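# Wind a cable once around a held reel's hub

## Task

With one gripper closed on the reel, pin the cable under one of that gripper's fingers at a spot close to one cable end. Then wrap the cable one full turn around the reel's hub, staying within roughly one cable thickness of the hub over almost the whole turn. Declare completion only when that single grip is holding the reel steady and well above the table. At that moment the other arm must be away from both reel and cable, its gripper must hold nothing, and it may touch the holding arm only lightly, if at all.

## Robot and tools

Robot: two arms, left_arm and right_arm, each with a parallel two-finger gripper. In the shared scene frame the origin sits on the table top midway between the arms. +x points out over the table, +z points up, and left_arm is on the +y side. The names left and right are labels only and do not match image sides. Bases: left_arm at (-0.041, +0.290, 0) m, quat_wxyz (+0.998, 0, 0, +0.065). right_arm at (+0.046, -0.298, 0) m, quat_wxyz (+0.996, 0, 0, -0.094).

Gripper frame: the fingers extend along the gripper's +z axis and close along its y axis. end_effector_position is the point between the finger pads, about 1 cm short of the tips. A wrist camera mount also sticks out near the hand, so allow some clearance.

The row: every motion command uses a row of 16 plain numbers covering both arms, even if only one arm moves. The first 8 are for left_arm: x, y, z, qw, qx, qy, qz, opening. The last 8 are the same for right_arm. x, y, z are an absolute target position for end_effector_position, in metres, in the scene frame. qw..qz are an absolute target orientation, w first, in the scene frame. Opening runs from -1 (closed) to +1 (fully open, 0.094 m). A target more than 0.6 m from an arm's last reported position along any of its gripper's axes is refused, and nothing is sent. For an arm that should stay still, repeat the exact position and quaternion from the last result before it stopped moving, plus the opening it should keep. Reuse your own target quaternion to keep an orientation, not the drifted reported one.

Tools:
- execute_actions {actions, pictures}. actions is a list holding one item or nothing. An empty list just reports the state. An action {"rows": [...], "steps": n} takes 1 to 15 rows and runs n steps of 1/30 s (n at most 15, default 15). One row is used per step, and the last row repeats if rows run out. A wait {"steps": n} (n up to 300) sends nothing and returns once n steps have passed since the previous result, with your thinking time counted. pictures (true/false) sets whether images come back; by default they do.
- move {target, speed}. target is one 16-number row of absolute poses. Each gripper follows a straight line toward its pose. Both paths finish together and last 0.5 to 10 s; longer ones are cut off at 10 s. speed is in m/s, 0.002 to 0.5, default 0.25, and turning is capped at twice that in rad/s. Openings are sent when the move starts. Paths ignore obstacles and the other arm. Grippers lag, wander, and may overshoot the speed, especially near full reach.
- wait {seconds}: 0 to 10 s with no new command.
- zoom_image {camera, region}: a closer look at the latest image. region is [x0, y0, x1, y1] in pixels with (0,0) top-left, at most 504 by 504. Cameras: cam_head_left, cam_head_right, cam_high, cam_low, cam_left_wrist, cam_right_wrist, all 504x504. Calibration lines (K, distortion, T_world_to_cam) map scene-frame points to pixels. They may be off by a few degrees and millimetres.
- read_manual {section}: only returns licence texts. It does not move anything.
This is irreversible. Call it only when the goal holds and will keep holding.

Controller behaviour: each control step, the commanded pose is clipped to within 70 mm and 16 degrees of the measured pose. Damped inverse kinematics then favours position over orientation. Far targets may need several actions. After an action ends, an arm continues only to its last clipped pose, so read the result and send the rest. Arms often stop a centimetre or more short, usually too low. Reported hand positions can be slightly wrong at long reach. Joint ranges (rad), base to hand: waist -2.618 to 3.054, shoulder 0 to 3.142, elbow 0 to 3.142, wrist pitch -1.571 to 1.571, wrist yaw -1.571 to 1.571, wrist roll -2.094 to 2.094. Elbows never fully straighten. The simulation keeps running while you think and write.

Results: the state line shows left_arm | right_arm with position in m and quat_wxyz. grip_measured gives the finger opening on the command scale; the last Joint positions value is the opening in metres. Readings may be off by about 1 mm. A Hand target line shows where the controller is steering. A "pose unreachable" line means the clearance check altered or blocked that arm's command. HELD marks steps where your row was partly or fully withheld. A move adds a "move:" line with its ending: done, off_target, moving, held or fault. If only one arm is named, the other finished. It also shows each gripper's distance to its pose and any limits: paced means the pose was clipped; held means some steps were blocked, after which the arm may jump faster. FAULT or OVER-TEMPERATURE FAULT lines mean an arm stopped. MOTOR HOT appears from 75 °C. At 90 °C the arm pauses for 10 s, and at 100 °C it goes limp and drops.

Gripping: command an opening below grip_measured to hold. About 0.03 below grips firmly, and less gives a lighter hold. Pads push up to roughly 50-62 N, with less on parts under 2 mm thick, and spike briefly on first contact.

Avoid: knocking anything off the table, which fails the task. Avoid arm-to-arm collisions or hard pressing, which can end the scene. Also avoid drops, slips, slams and fast contacts. Faster moves and targets set well past a contact push harder. A blocked arm keeps pressing until you send a new command. Loose objects may occasionally get nudged by outside disturbances. Long holds heat the motors, so keep holding phases short.

Each tool is called as name(argument=value, ...), one argument or row to a line, values as JSON.

## Session

execute_actions(
  actions=[],
)

Scene clock: 0.00 s of 6000.00 s.
left_arm: end_effector_position=(+0.2505, +0.4777, +0.3242) grip_measured=+1.000 end_effector_quat_wxyz=(+0.698, -0.231, +0.657, +0.169) | right_arm: end_effector_position=(+0.3707, -0.1261, +0.2612) grip_measured=+1.000 end_effector_quat_wxyz=(+0.485, -0.066, +0.854, +0.175)
Joint positions: left_arm=[ 0.434  0.85   0.608  0.273 -0.012 -0.101  0.094] | right_arm=[ 0.72   1.087  0.947 -0.349  0.095  0.319  0.094]
Joint velocities: left_arm=[-0.002 -0.022  0.012  0.051 -0.051 -0.051  0.   ] | right_arm=[ 0.002 -0.012  0.002  0.037  0.022  0.007  0.   ]
Motor temperatures (°C, as the motors report them): left_arm=[27 29 29 29 28 28] | right_arm=[29 27 27 26 29 28]
Hand target (left_arm): +0.249, +0.477, +0.331; +0.703, -0.229, +0.651, +0.170
Hand target (right_arm): +0.370, -0.127, +0.265; +0.488, -0.066, +0.852, +0.175

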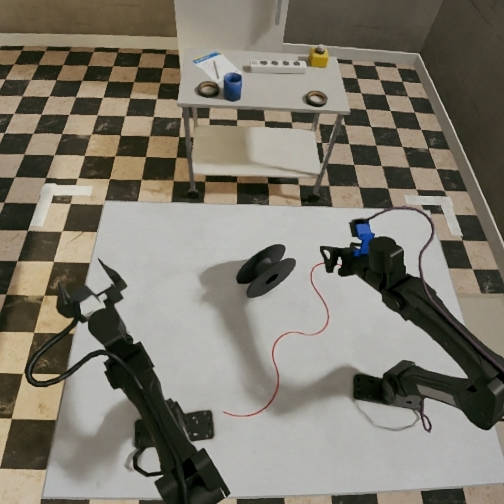

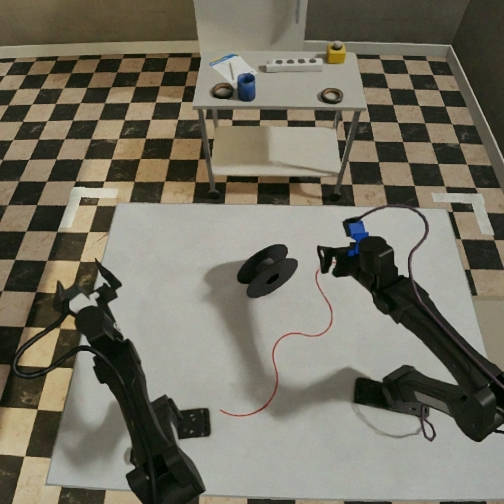

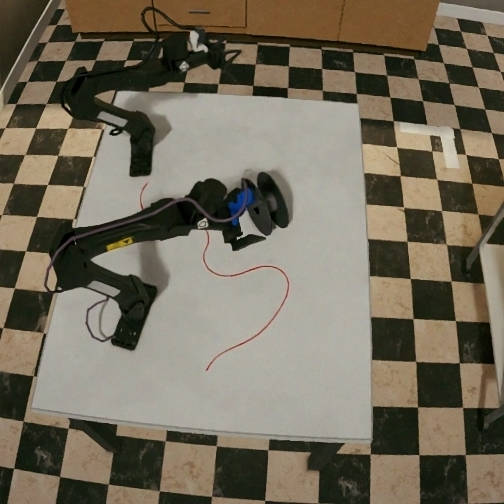

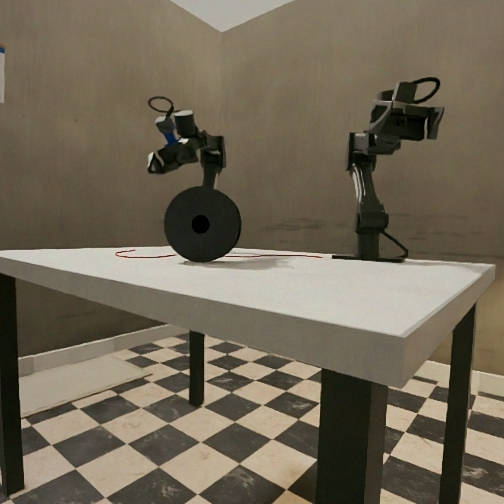

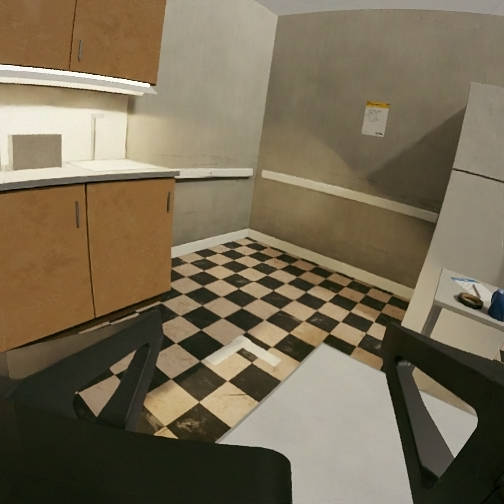

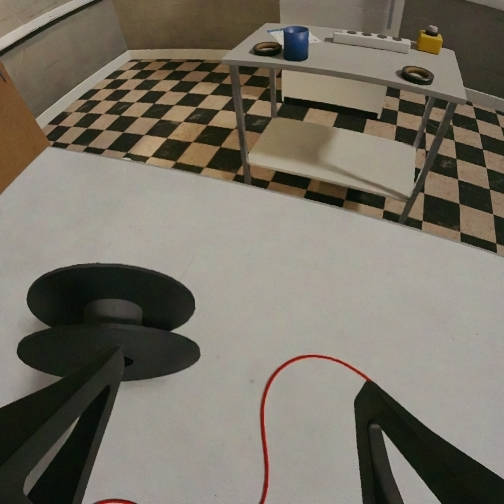

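zoom_image(
  camera="cam_head_left",
  region=[200, 220, 360, 430],
)

zoom_image(
  camera="cam_low",
  region=[140, 170, 260, 280],
)

zoom_image(
  camera="cam_high",
  region=[220, 160, 320, 260],
)

Region (200, 220, 360, 430) of cam_head_left's 504x504 image, scaled by 2.400, with more detail than that image has; it fills the left 384 columns of this view, and the rest is white.

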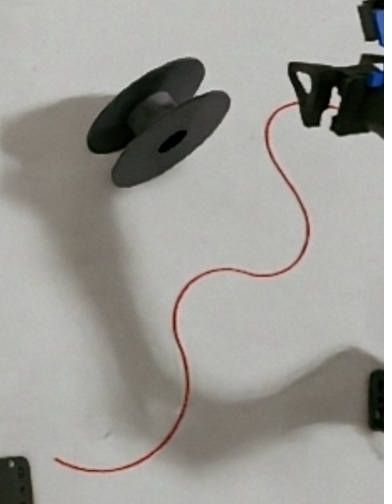

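Region (140, 170, 260, 280) of cam_low's 504x504 image, scaled by 4.200, with more detail than that image has; it fills the top 462 rows of this view, and the rest is white.

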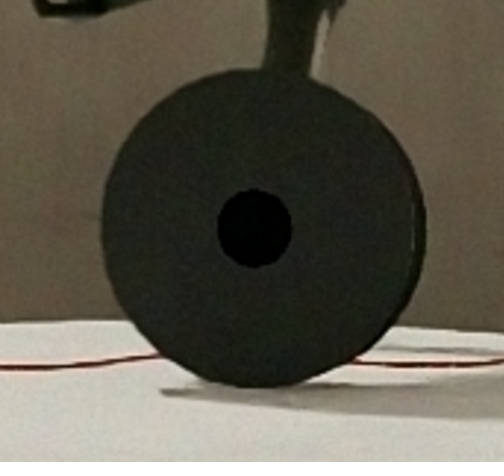

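Region (220, 160, 320, 260) of cam_high's 504x504 image, scaled by 5.040, with more detail than that image has.

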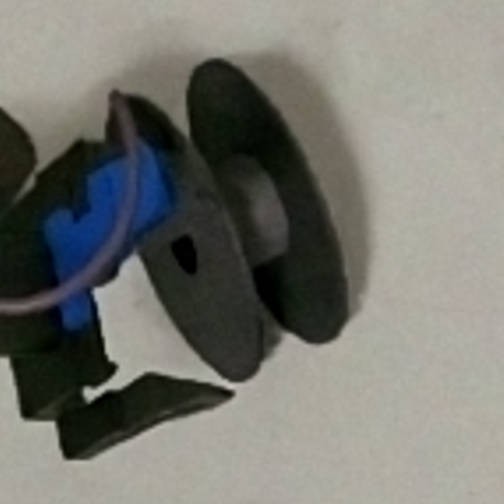

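move(
  target=[0.05,0.08,0.1,0,0.707,0.707,0,0.3,0.26,-0.08,0.14,0.316,0.316,0.633,0.633,1],
)

Scene clock: 45.60 s of 6000.00 s.
left_arm: end_effector_position=(+0.0386, +0.0935, +0.0934) grip_measured=+0.303 end_effector_quat_wxyz=(-0.017, +0.696, +0.718, +0.007) | right_arm: end_effector_position=(+0.2637, -0.0756, +0.1489) grip_measured=+1.000 end_effector_quat_wxyz=(+0.305, +0.340, +0.644, +0.613)
Joint positions: left_arm=[-1.321  1.387  1.001 -1.222  0.001  0.348  0.061] | right_arm=[1.201 1.121 0.017 1.038 0.388 1.62  0.094]
Joint velocities: left_arm=[-0.007  0.002  0.002 -0.007 -0.007  0.022 -0.001] | right_arm=[-0.017  0.022  0.002  0.081 -0.007 -0.022  0.   ]
Motor temperatures (°C, as the motors report them): left_arm=[27 29 31 33 28 28] | right_arm=[29 27 29 31 29 28]
Hand target (left_arm): +0.039, +0.082, +0.100; -0.005, +0.702, +0.713, -0.003
Hand target (right_arm): +0.262, -0.078, +0.140; +0.307, +0.342, +0.652, +0.603
Off the commanded pose (left_arm): 0.019 m, 3 deg.
Off the commanded pose (right_arm): 0.011 m, 4 deg.
joint sent to its limit (right arm) — the command would take joint 3 (elbow) past its lower limit, so that joint was sent only as far as its limit.
After step 180, 33.90 s passed at rest.
move: off_target (left_arm, right_arm)
camera_calibration (this result's frames):
cam_left_wrist: T_world_to_cam=[[-0.997988, -0.0518891, -0.0364455, 0.0593737], [-0.062395, 0.906004, 0.418645, -0.0888173], [0.0112967, 0.420076, -0.907419, 0.161665], [0, 0, 0, 1]] pos_world=[0.0518861, 0.0156382, 0.186044]
cam_right_wrist: T_world_to_cam=[[0.0442432, -0.171576, -0.984177, 0.120192], [-0.884775, 0.450739, -0.118354, 0.332217], [0.463914, 0.876011, -0.131864, 0.0662093], [0, 0, 0, 1]] pos_world=[0.257904, -0.187122, 0.16634]

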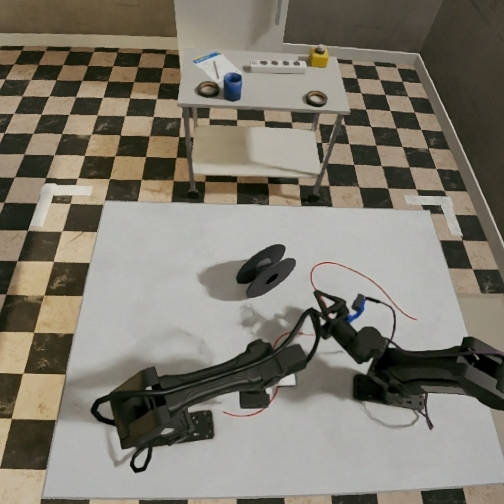

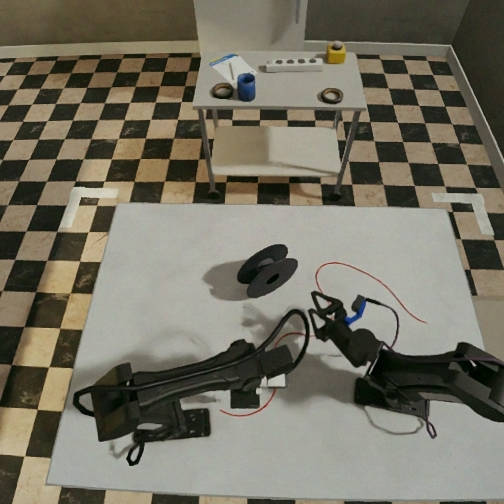

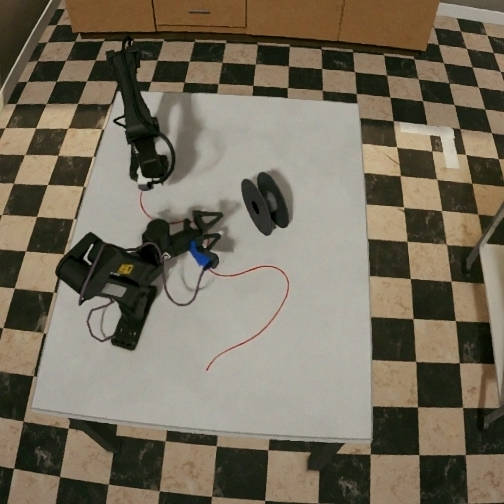

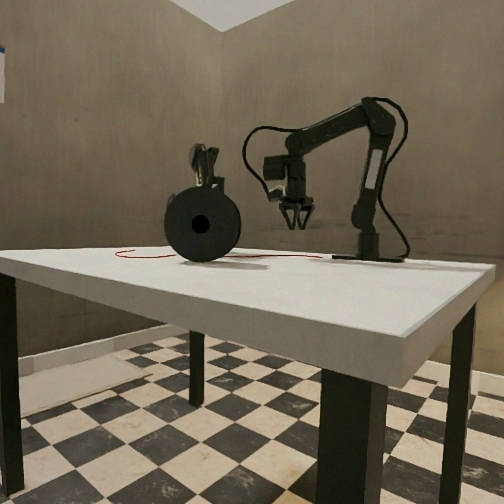

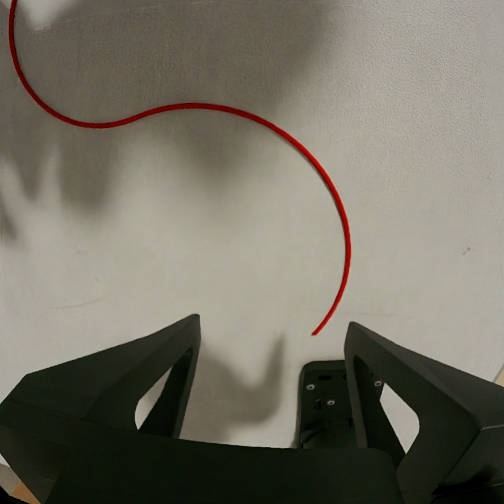

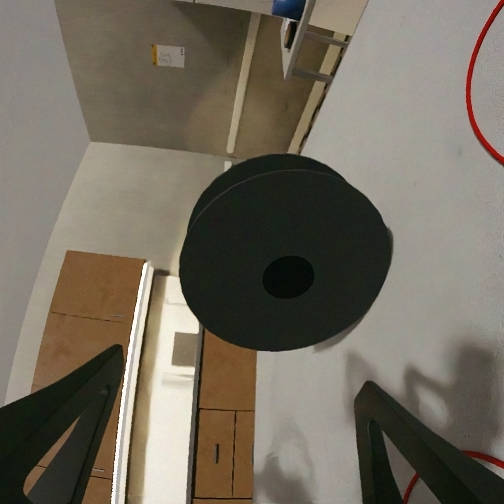

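move(
  target=[-0.012,0.105,0.04,0,0.707,0.707,0,0.0,0.27,-0.08,0.16,0.316,0.316,0.633,0.633,1],
)

move(
  target=[-0.012,0.105,0.012,0,0.707,0.707,0,0.0,0.27,-0.08,0.16,0.316,0.316,0.633,0.633,1],
  speed=0.05,
)

Scene clock: 55.00 s of 6000.00 s.
left_arm: end_effector_position=(-0.0116, +0.1073, +0.0396) grip_measured=+0.003 end_effector_quat_wxyz=(-0.013, +0.706, +0.708, +0.006) | right_arm: end_effector_position=(+0.2701, -0.0781, +0.1708) grip_measured=+1.000 end_effector_quat_wxyz=(+0.313, +0.321, +0.620, +0.644)
Joint positions: left_arm=[-1.543  1.324  0.733 -1.008  0.006  0.155  0.047] | right_arm=[1.133 1.121 0.017 1.131 0.303 1.588 0.094]
Joint velocities: left_arm=[ 0.012 -0.022 -0.002 -0.066  0.081 -0.022 -0.   ] | right_arm=[-0.007 -0.002 -0.007 -0.022 -0.007 -0.007  0.   ]
Motor temperatures (°C, as the motors report them): left_arm=[27 29 31 32 28 28] | right_arm=[29 27 28 31 29 28]
Hand target (left_arm): -0.012, +0.106, +0.040; -0.001, +0.707, +0.707, +0.001
Hand target (right_arm): +0.270, -0.080, +0.160; +0.316, +0.317, +0.634, +0.631
Off the commanded pose (left_arm): 0.002 m, 2 deg.
Off the commanded pose (right_arm): 0.011 m, 2 deg.
joint sent to its limit (right arm) — the command would take joint 3 (elbow) past its lower limit, so that joint was sent only as far as its limit.
After step 180, 2.33 s passed at rest.
move: off_target (right_arm)
camera_calibration (this result's frames):
cam_left_wrist: T_world_to_cam=[[-0.998932, -0.0232483, -0.03993, 0.00512712], [-0.0376629, 0.91031, 0.412209, -0.0818372], [0.0267655, 0.413273, -0.910214, 0.10863], [0, 0, 0, 1]] pos_world=[-0.000868109, 0.0297226, 0.132815]
cam_right_wrist: T_world_to_cam=[[0.114566, -0.11842, -0.986332, 0.126569], [-0.882954, 0.442877, -0.15573, 0.346867], [0.455266, 0.888727, -0.0538206, 0.0582709], [0, 0, 0, 1]] pos_world=[0.265238, -0.190418, 0.181993]

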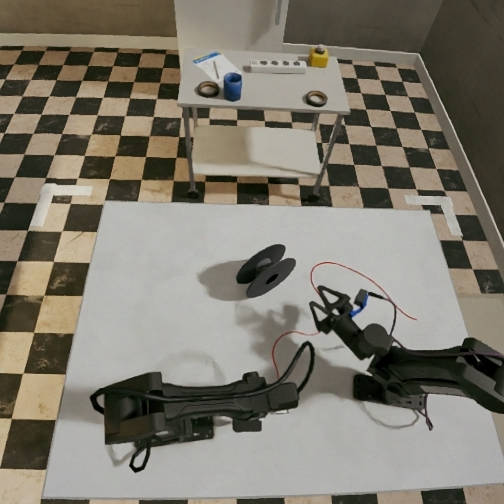

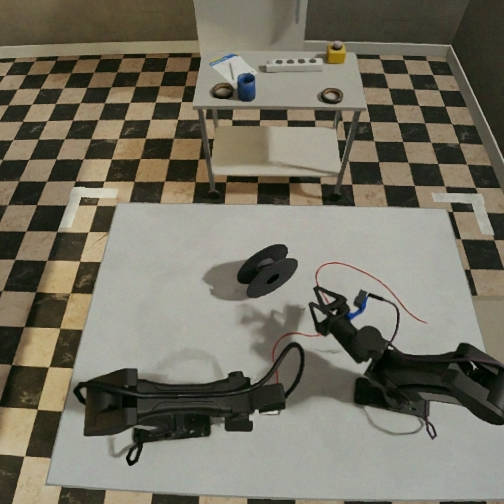

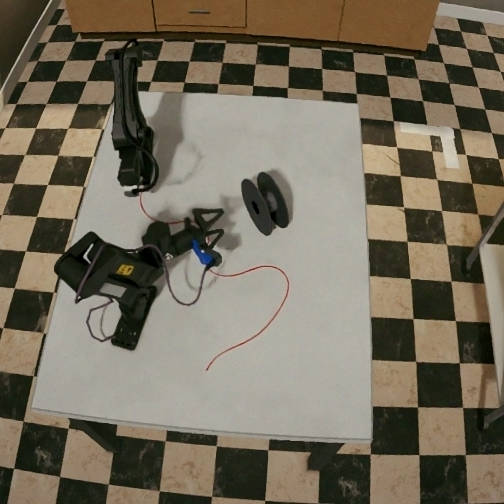

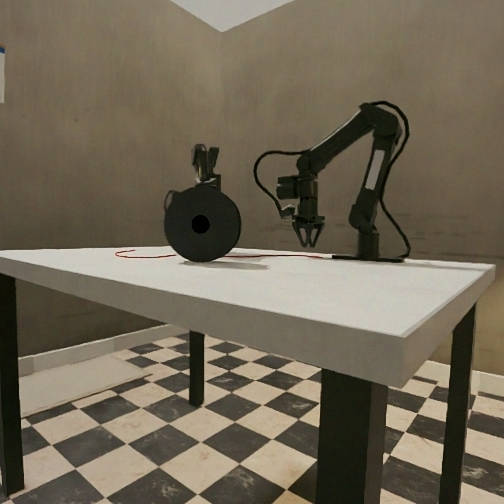

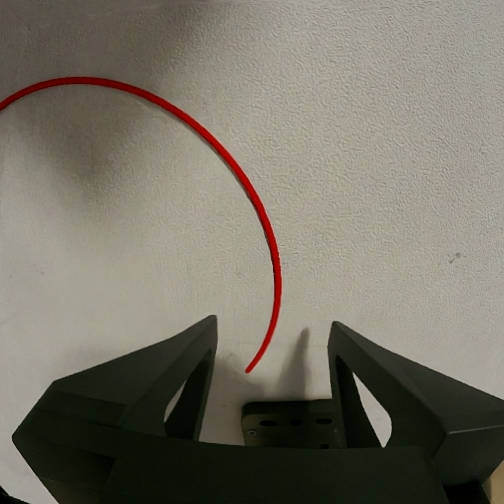

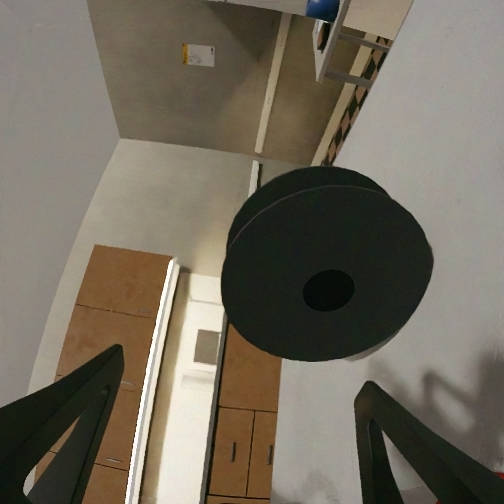

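Scene clock: 56.07 s of 6000.00 s.
left_arm: end_effector_position=(-0.0108, +0.1027, +0.0174) grip_measured=+0.003 end_effector_quat_wxyz=(+0.003, +0.706, +0.708, -0.006) | right_arm: end_effector_position=(+0.2701, -0.0770, +0.1697) grip_measured=+1.000 end_effector_quat_wxyz=(+0.311, +0.320, +0.621, +0.644)
Joint positions: left_arm=[-1.543  1.341  0.65  -0.868  0.006  0.154  0.047] | right_arm=[1.133 1.136 0.017 1.144 0.299 1.589 0.094]
Joint velocities: left_arm=[ 0.012 -0.007  0.027  0.022 -0.037 -0.037  0.   ] | right_arm=[-0.017  0.002 -0.012 -0.051 -0.007 -0.022  0.   ]
Motor temperatures (°C, as the motors report them): left_arm=[27 29 31 32 28 28] | right_arm=[29 27 28 32 29 28]
Hand target (left_arm): -0.012, +0.105, +0.012; -0.000, +0.707, +0.707, +0.000
Hand target (right_arm): +0.270, -0.080, +0.160; +0.316, +0.316, +0.633, +0.632
Off the commanded pose (left_arm): 0.006 m, 1 deg.
Off the commanded pose (right_arm): 0.010 m, 2 deg.
joint sent to its limit (right arm) — the command would take joint 3 (elbow) past its lower limit, so that joint was sent only as far as its limit.
move: done
camera_calibration (this result's frames):
cam_left_wrist: T_world_to_cam=[[-0.998618, -0.0260778, -0.0456386, 0.00532191], [-0.0413465, 0.925823, 0.375688, -0.0695057], [0.0324562, 0.377056, -0.925622, 0.0943299], [0, 0, 0, 1]] pos_world=[-0.000620845, 0.0289211, 0.113669]
cam_right_wrist: T_world_to_cam=[[0.113989, -0.118957, -0.986334, 0.125734], [-0.884803, 0.439345, -0.155243, 0.346349], [0.451808, 0.890407, -0.0551732, 0.0585297], [0, 0, 0, 1]] pos_world=[0.265674, -0.189325, 0.181013]

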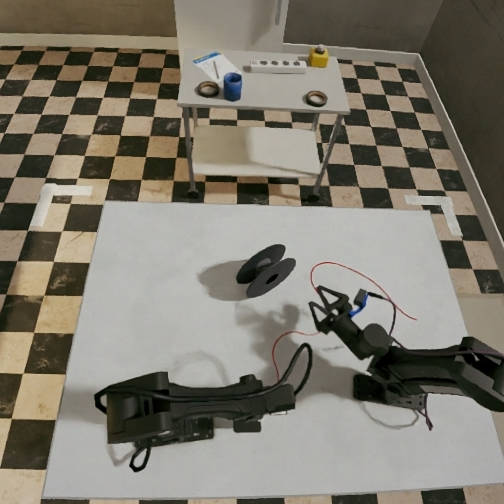

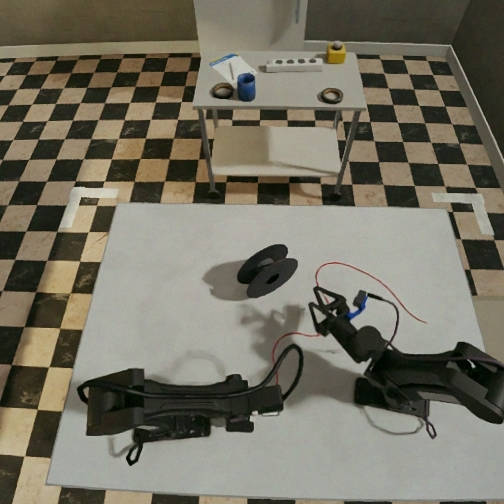

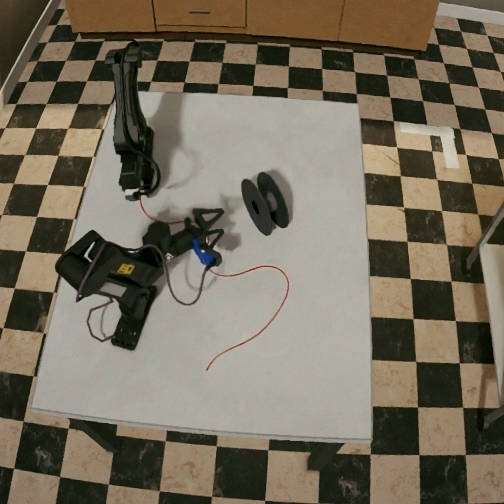

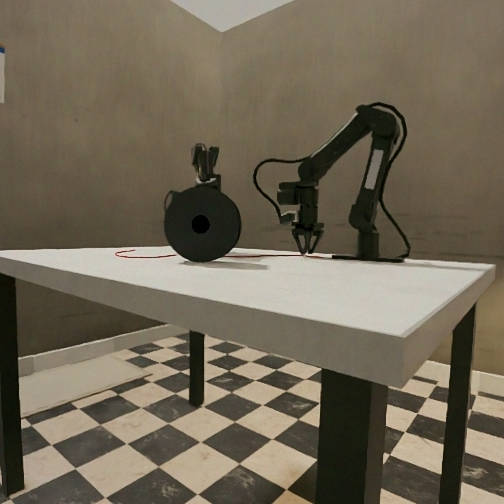

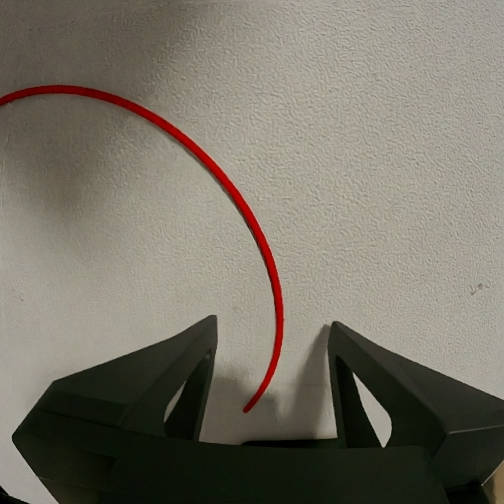

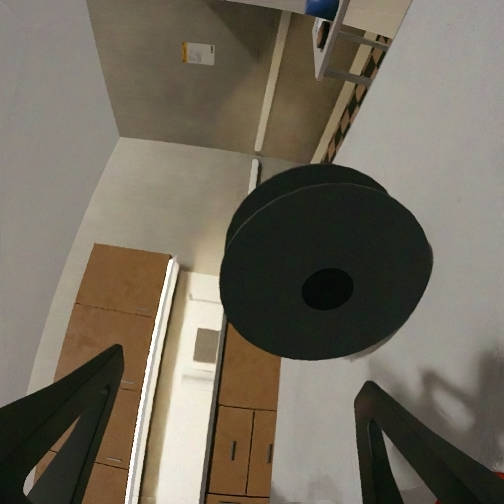

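move(
  target=[-0.012,0.10,0.003,0,0.707,0.707,0,0.0,0.27,-0.08,0.17,0.316,0.316,0.633,0.633,1],
  speed=0.03,
)

move(
  target=[-0.012,0.10,0.003,0,0.707,0.707,0,-0.97,0.27,-0.08,0.17,0.316,0.316,0.633,0.633,1],
)

move(
  target=[0.05,0.14,0.15,0,0.707,0.707,0,-0.97,0.27,-0.08,0.17,0.316,0.316,0.633,0.633,1],
)

Scene clock: 64.70 s of 6000.00 s.
left_arm: end_effector_position=(-0.0099, +0.0971, +0.0108) grip_measured=+0.003 end_effector_quat_wxyz=(+0.003, +0.705, +0.709, -0.006) | right_arm: end_effector_position=(+0.2682, -0.0794, +0.1659) grip_measured=+1.000 end_effector_quat_wxyz=(+0.310, +0.321, +0.632, +0.634)
Joint positions: left_arm=[-1.543  1.38   0.65  -0.829  0.006  0.152  0.047] | right_arm=[1.133 1.068 0.017 1.047 0.299 1.587 0.094]
Joint velocities: left_arm=[-0.017  0.002  0.022 -0.022 -0.007 -0.051 -0.001] | right_arm=[ 0.007  0.002 -0.007 -0.022 -0.066  0.022  0.   ]
Motor temperatures (°C, as the motors report them): left_arm=[27 29 31 31 28 28] | right_arm=[29 27 28 32 29 28]
Hand target (left_arm): -0.012, +0.100, +0.003; -0.000, +0.707, +0.707, +0.000
Hand target (right_arm): +0.270, -0.080, +0.170; +0.316, +0.316, +0.632, +0.633
Off the commanded pose (left_arm): 0.009 m, 1 deg.
Off the commanded pose (right_arm): 0.005 m, 1 deg.
After step 180, 1.60 s passed at rest.
move: done
camera_calibration (this result's frames):
cam_left_wrist: T_world_to_cam=[[-0.998543, -0.0287608, -0.0456559, 0.00603006], [-0.0438288, 0.925847, 0.375347, -0.0618048], [0.0314751, 0.376802, -0.925759, 0.0903226], [0, 0, 0, 1]] pos_world=[0.000469528, 0.0233615, 0.107091]
cam_right_wrist: T_world_to_cam=[[0.0980239, -0.143537, -0.984778, 0.123985], [-0.887631, 0.434841, -0.151735, 0.344951], [0.450002, 0.888994, -0.0847835, 0.0666129], [0, 0, 0, 1]] pos_world=[0.26406, -0.191421, 0.180086]

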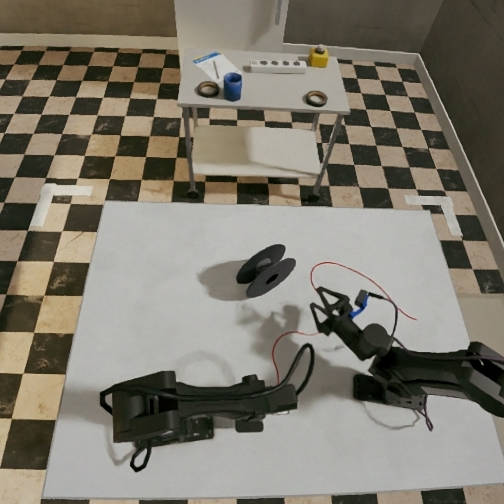

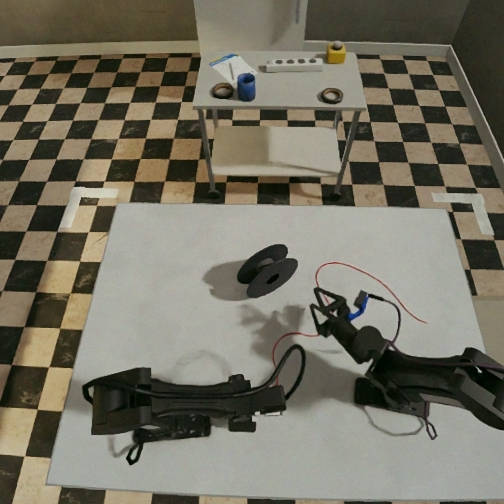

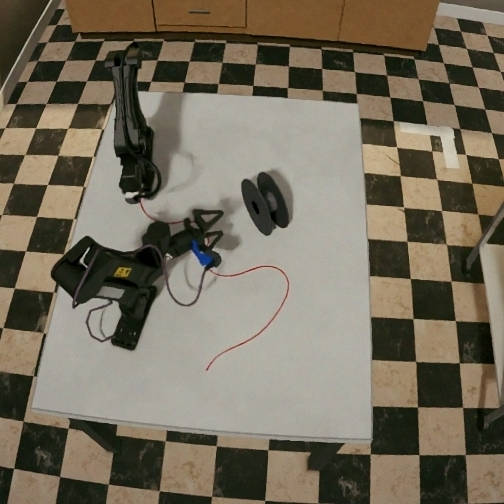

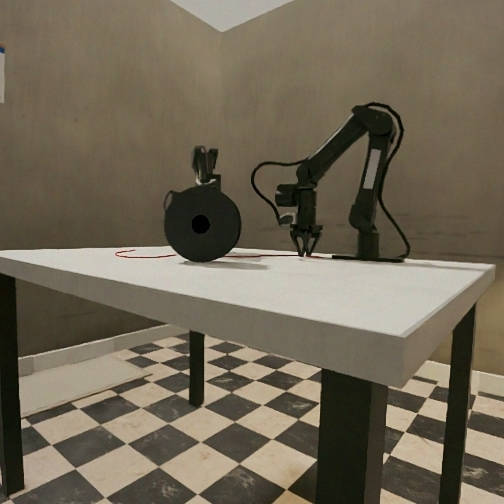

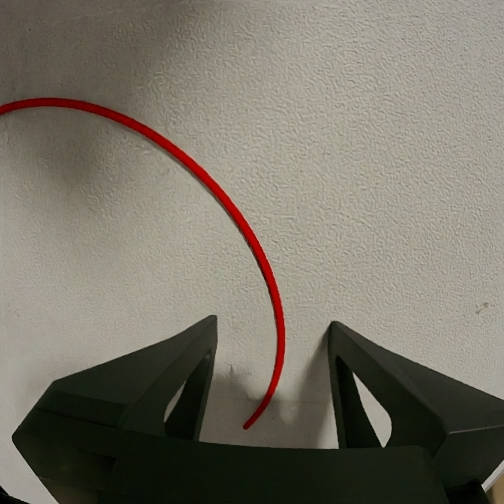

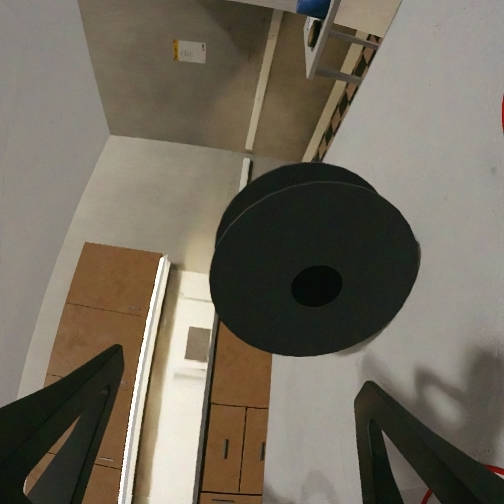

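Scene clock: 65.40 s of 6000.00 s.
left_arm: end_effector_position=(-0.0096, +0.0946, +0.0108) grip_measured=-0.952 end_effector_quat_wxyz=(+0.007, +0.705, +0.710, -0.009) | right_arm: end_effector_position=(+0.2682, -0.0794, +0.1650) grip_measured=+1.000 end_effector_quat_wxyz=(+0.310, +0.321, +0.633, +0.632)
Joint positions: left_arm=[-1.543  1.38   0.65  -0.819  0.006  0.151  0.002] | right_arm=[1.133 1.068 0.017 1.043 0.299 1.587 0.094]
Joint velocities: left_arm=[-0.012  0.007  0.002  0.022  0.022 -0.007 -0.   ] | right_arm=[-0.017 -0.002 -0.002 -0.007 -0.022 -0.066  0.   ]
Motor temperatures (°C, as the motors report them): left_arm=[27 29 30 31 28 28] | right_arm=[29 27 28 32 29 28]
Hand target (left_arm): -0.012, +0.100, +0.003; -0.000, +0.707, +0.707, -0.000
Hand target (right_arm): +0.270, -0.080, +0.170; +0.316, +0.316, +0.632, +0.633
Off the commanded pose (left_arm): 0.010 m, 1 deg.
Off the commanded pose (right_arm): 0.005 m, 1 deg.
move: done
camera_calibration (this result's frames):
cam_left_wrist: T_world_to_cam=[[-0.998467, -0.0299704, -0.0465361, 0.00640667], [-0.0449648, 0.929467, 0.366156, -0.0597955], [0.0322799, 0.367687, -0.929389, 0.0921799], [0, 0, 0, 1]] pos_world=[0.000732595, 0.0218766, 0.107864]
cam_right_wrist: T_world_to_cam=[[0.0958216, -0.14658, -0.984547, 0.123391], [-0.88797, 0.434373, -0.151092, 0.344758], [0.449808, 0.888726, -0.0885366, 0.0671916], [0, 0, 0, 1]] pos_world=[0.264088, -0.191382, 0.179523]

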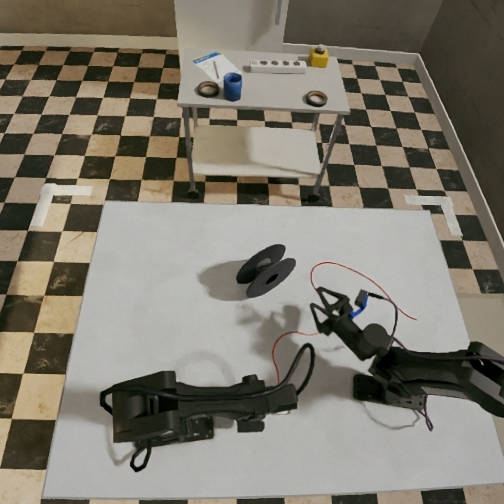

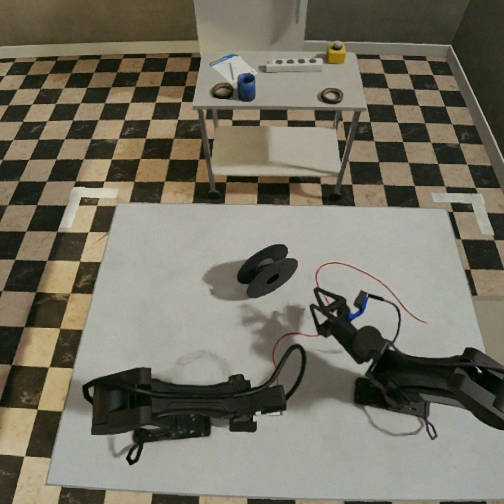

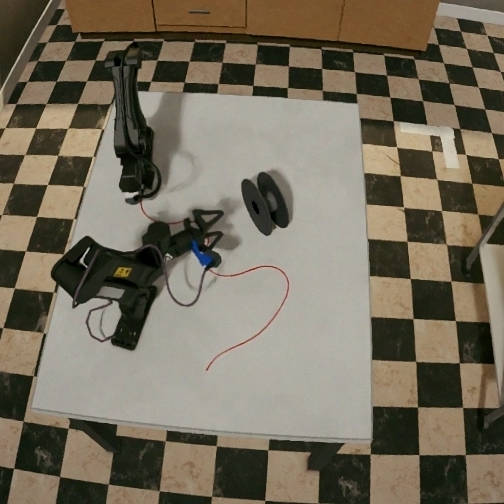

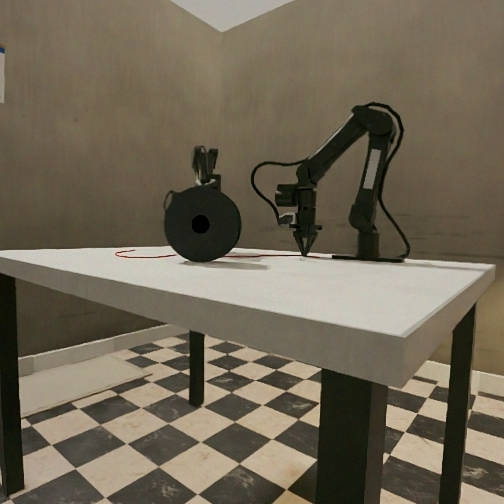

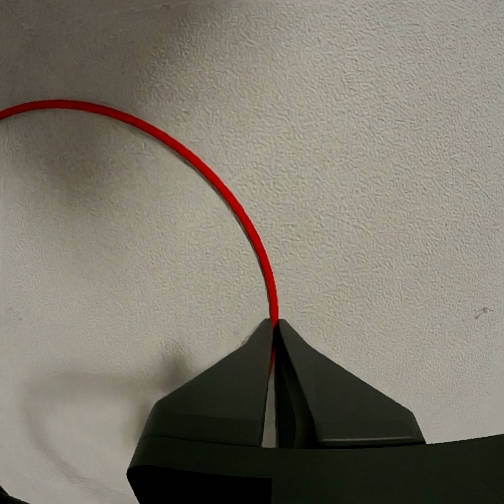

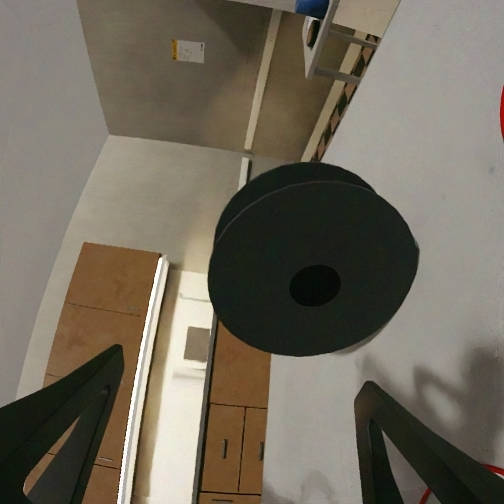

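Scene clock: 66.77 s of 6000.00 s.
left_arm: end_effector_position=(+0.0489, +0.1403, +0.1401) grip_measured=-0.952 end_effector_quat_wxyz=(-0.013, +0.708, +0.706, +0.003) | right_arm: end_effector_position=(+0.2682, -0.0794, +0.1648) grip_measured=+1.000 end_effector_quat_wxyz=(+0.310, +0.321, +0.633, +0.632)
Joint positions: left_arm=[-1.168  1.222  1.068 -1.443 -0.     0.536  0.002] | right_arm=[1.133 1.068 0.017 1.043 0.299 1.588 0.094]
Joint velocities: left_arm=[-0.012 -0.022  0.012 -0.051  0.007 -0.007 -0.   ] | right_arm=[ 0.007 -0.002  0.002 -0.037  0.037 -0.022  0.   ]
Motor temperatures (°C, as the motors report them): left_arm=[27 29 31 31 28 28] | right_arm=[29 27 28 32 29 28]
Hand target (left_arm): +0.051, +0.139, +0.150; +0.002, +0.707, +0.707, -0.001
Hand target (right_arm): +0.270, -0.080, +0.170; +0.316, +0.316, +0.632, +0.633
Off the commanded pose (left_arm): 0.010 m, 2 deg.
Off the commanded pose (right_arm): 0.006 m, 1 deg.
move: done
camera_calibration (this result's frames):
cam_left_wrist: T_world_to_cam=[[-0.999148, -0.0180541, -0.0371256, 0.0692326], [-0.0316533, 0.912342, 0.408203, -0.151105], [0.0265016, 0.40903, -0.912136, 0.185768], [0, 0, 0, 1]] pos_world=[0.0594675, 0.063125, 0.233698]
cam_right_wrist: T_world_to_cam=[[0.0951547, -0.146889, -0.984565, 0.123367], [-0.888071, 0.434329, -0.150627, 0.344677], [0.449751, 0.888697, -0.0891195, 0.0672862], [0, 0, 0, 1]] pos_world=[0.264096, -0.191379, 0.179378]

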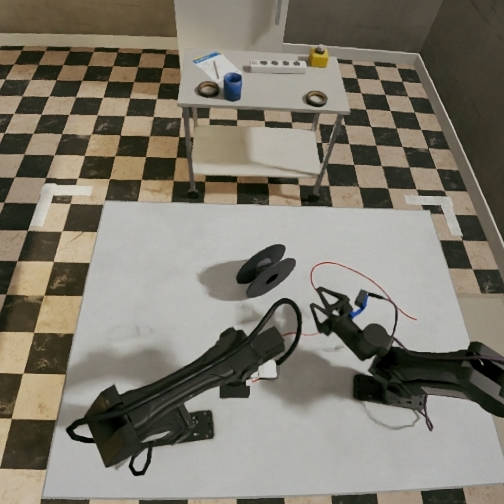

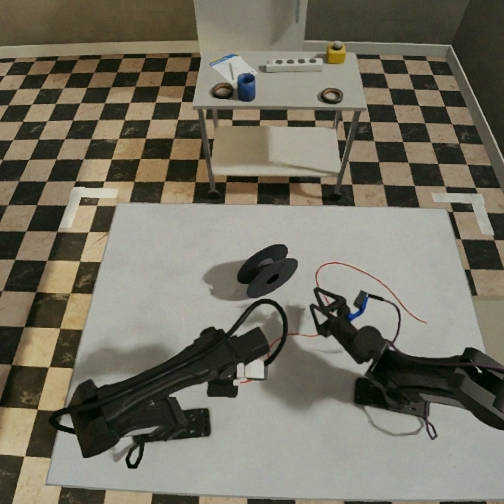

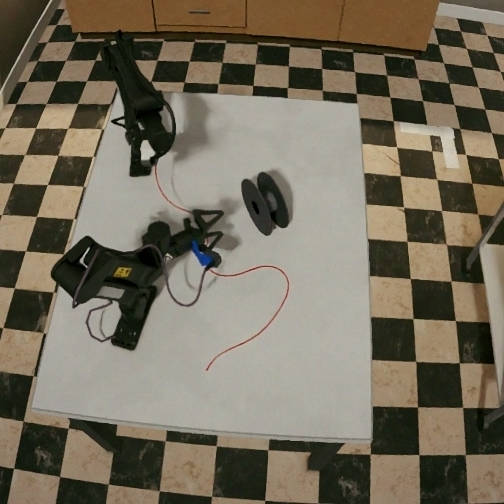

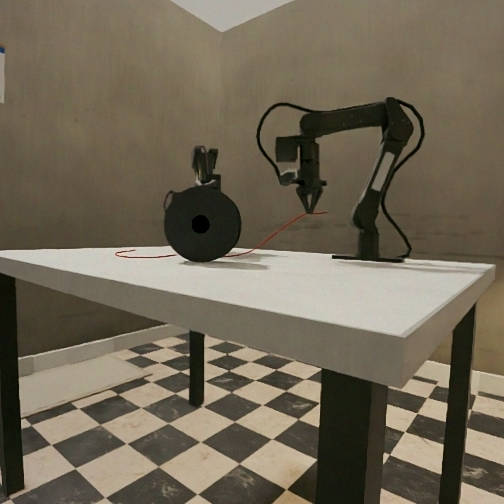

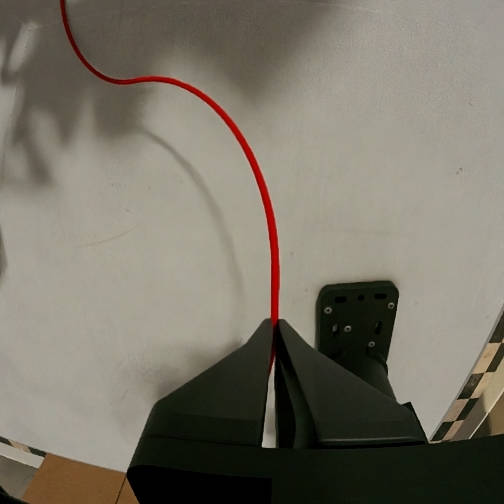

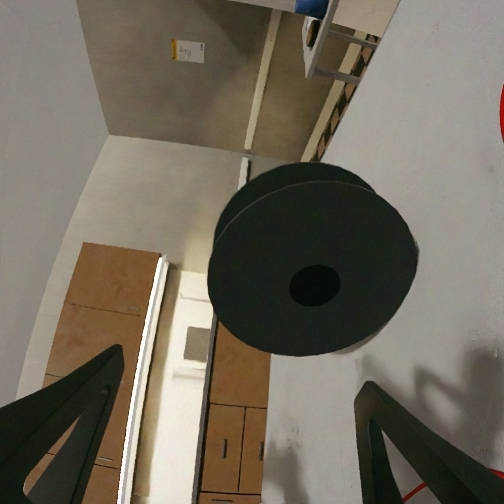

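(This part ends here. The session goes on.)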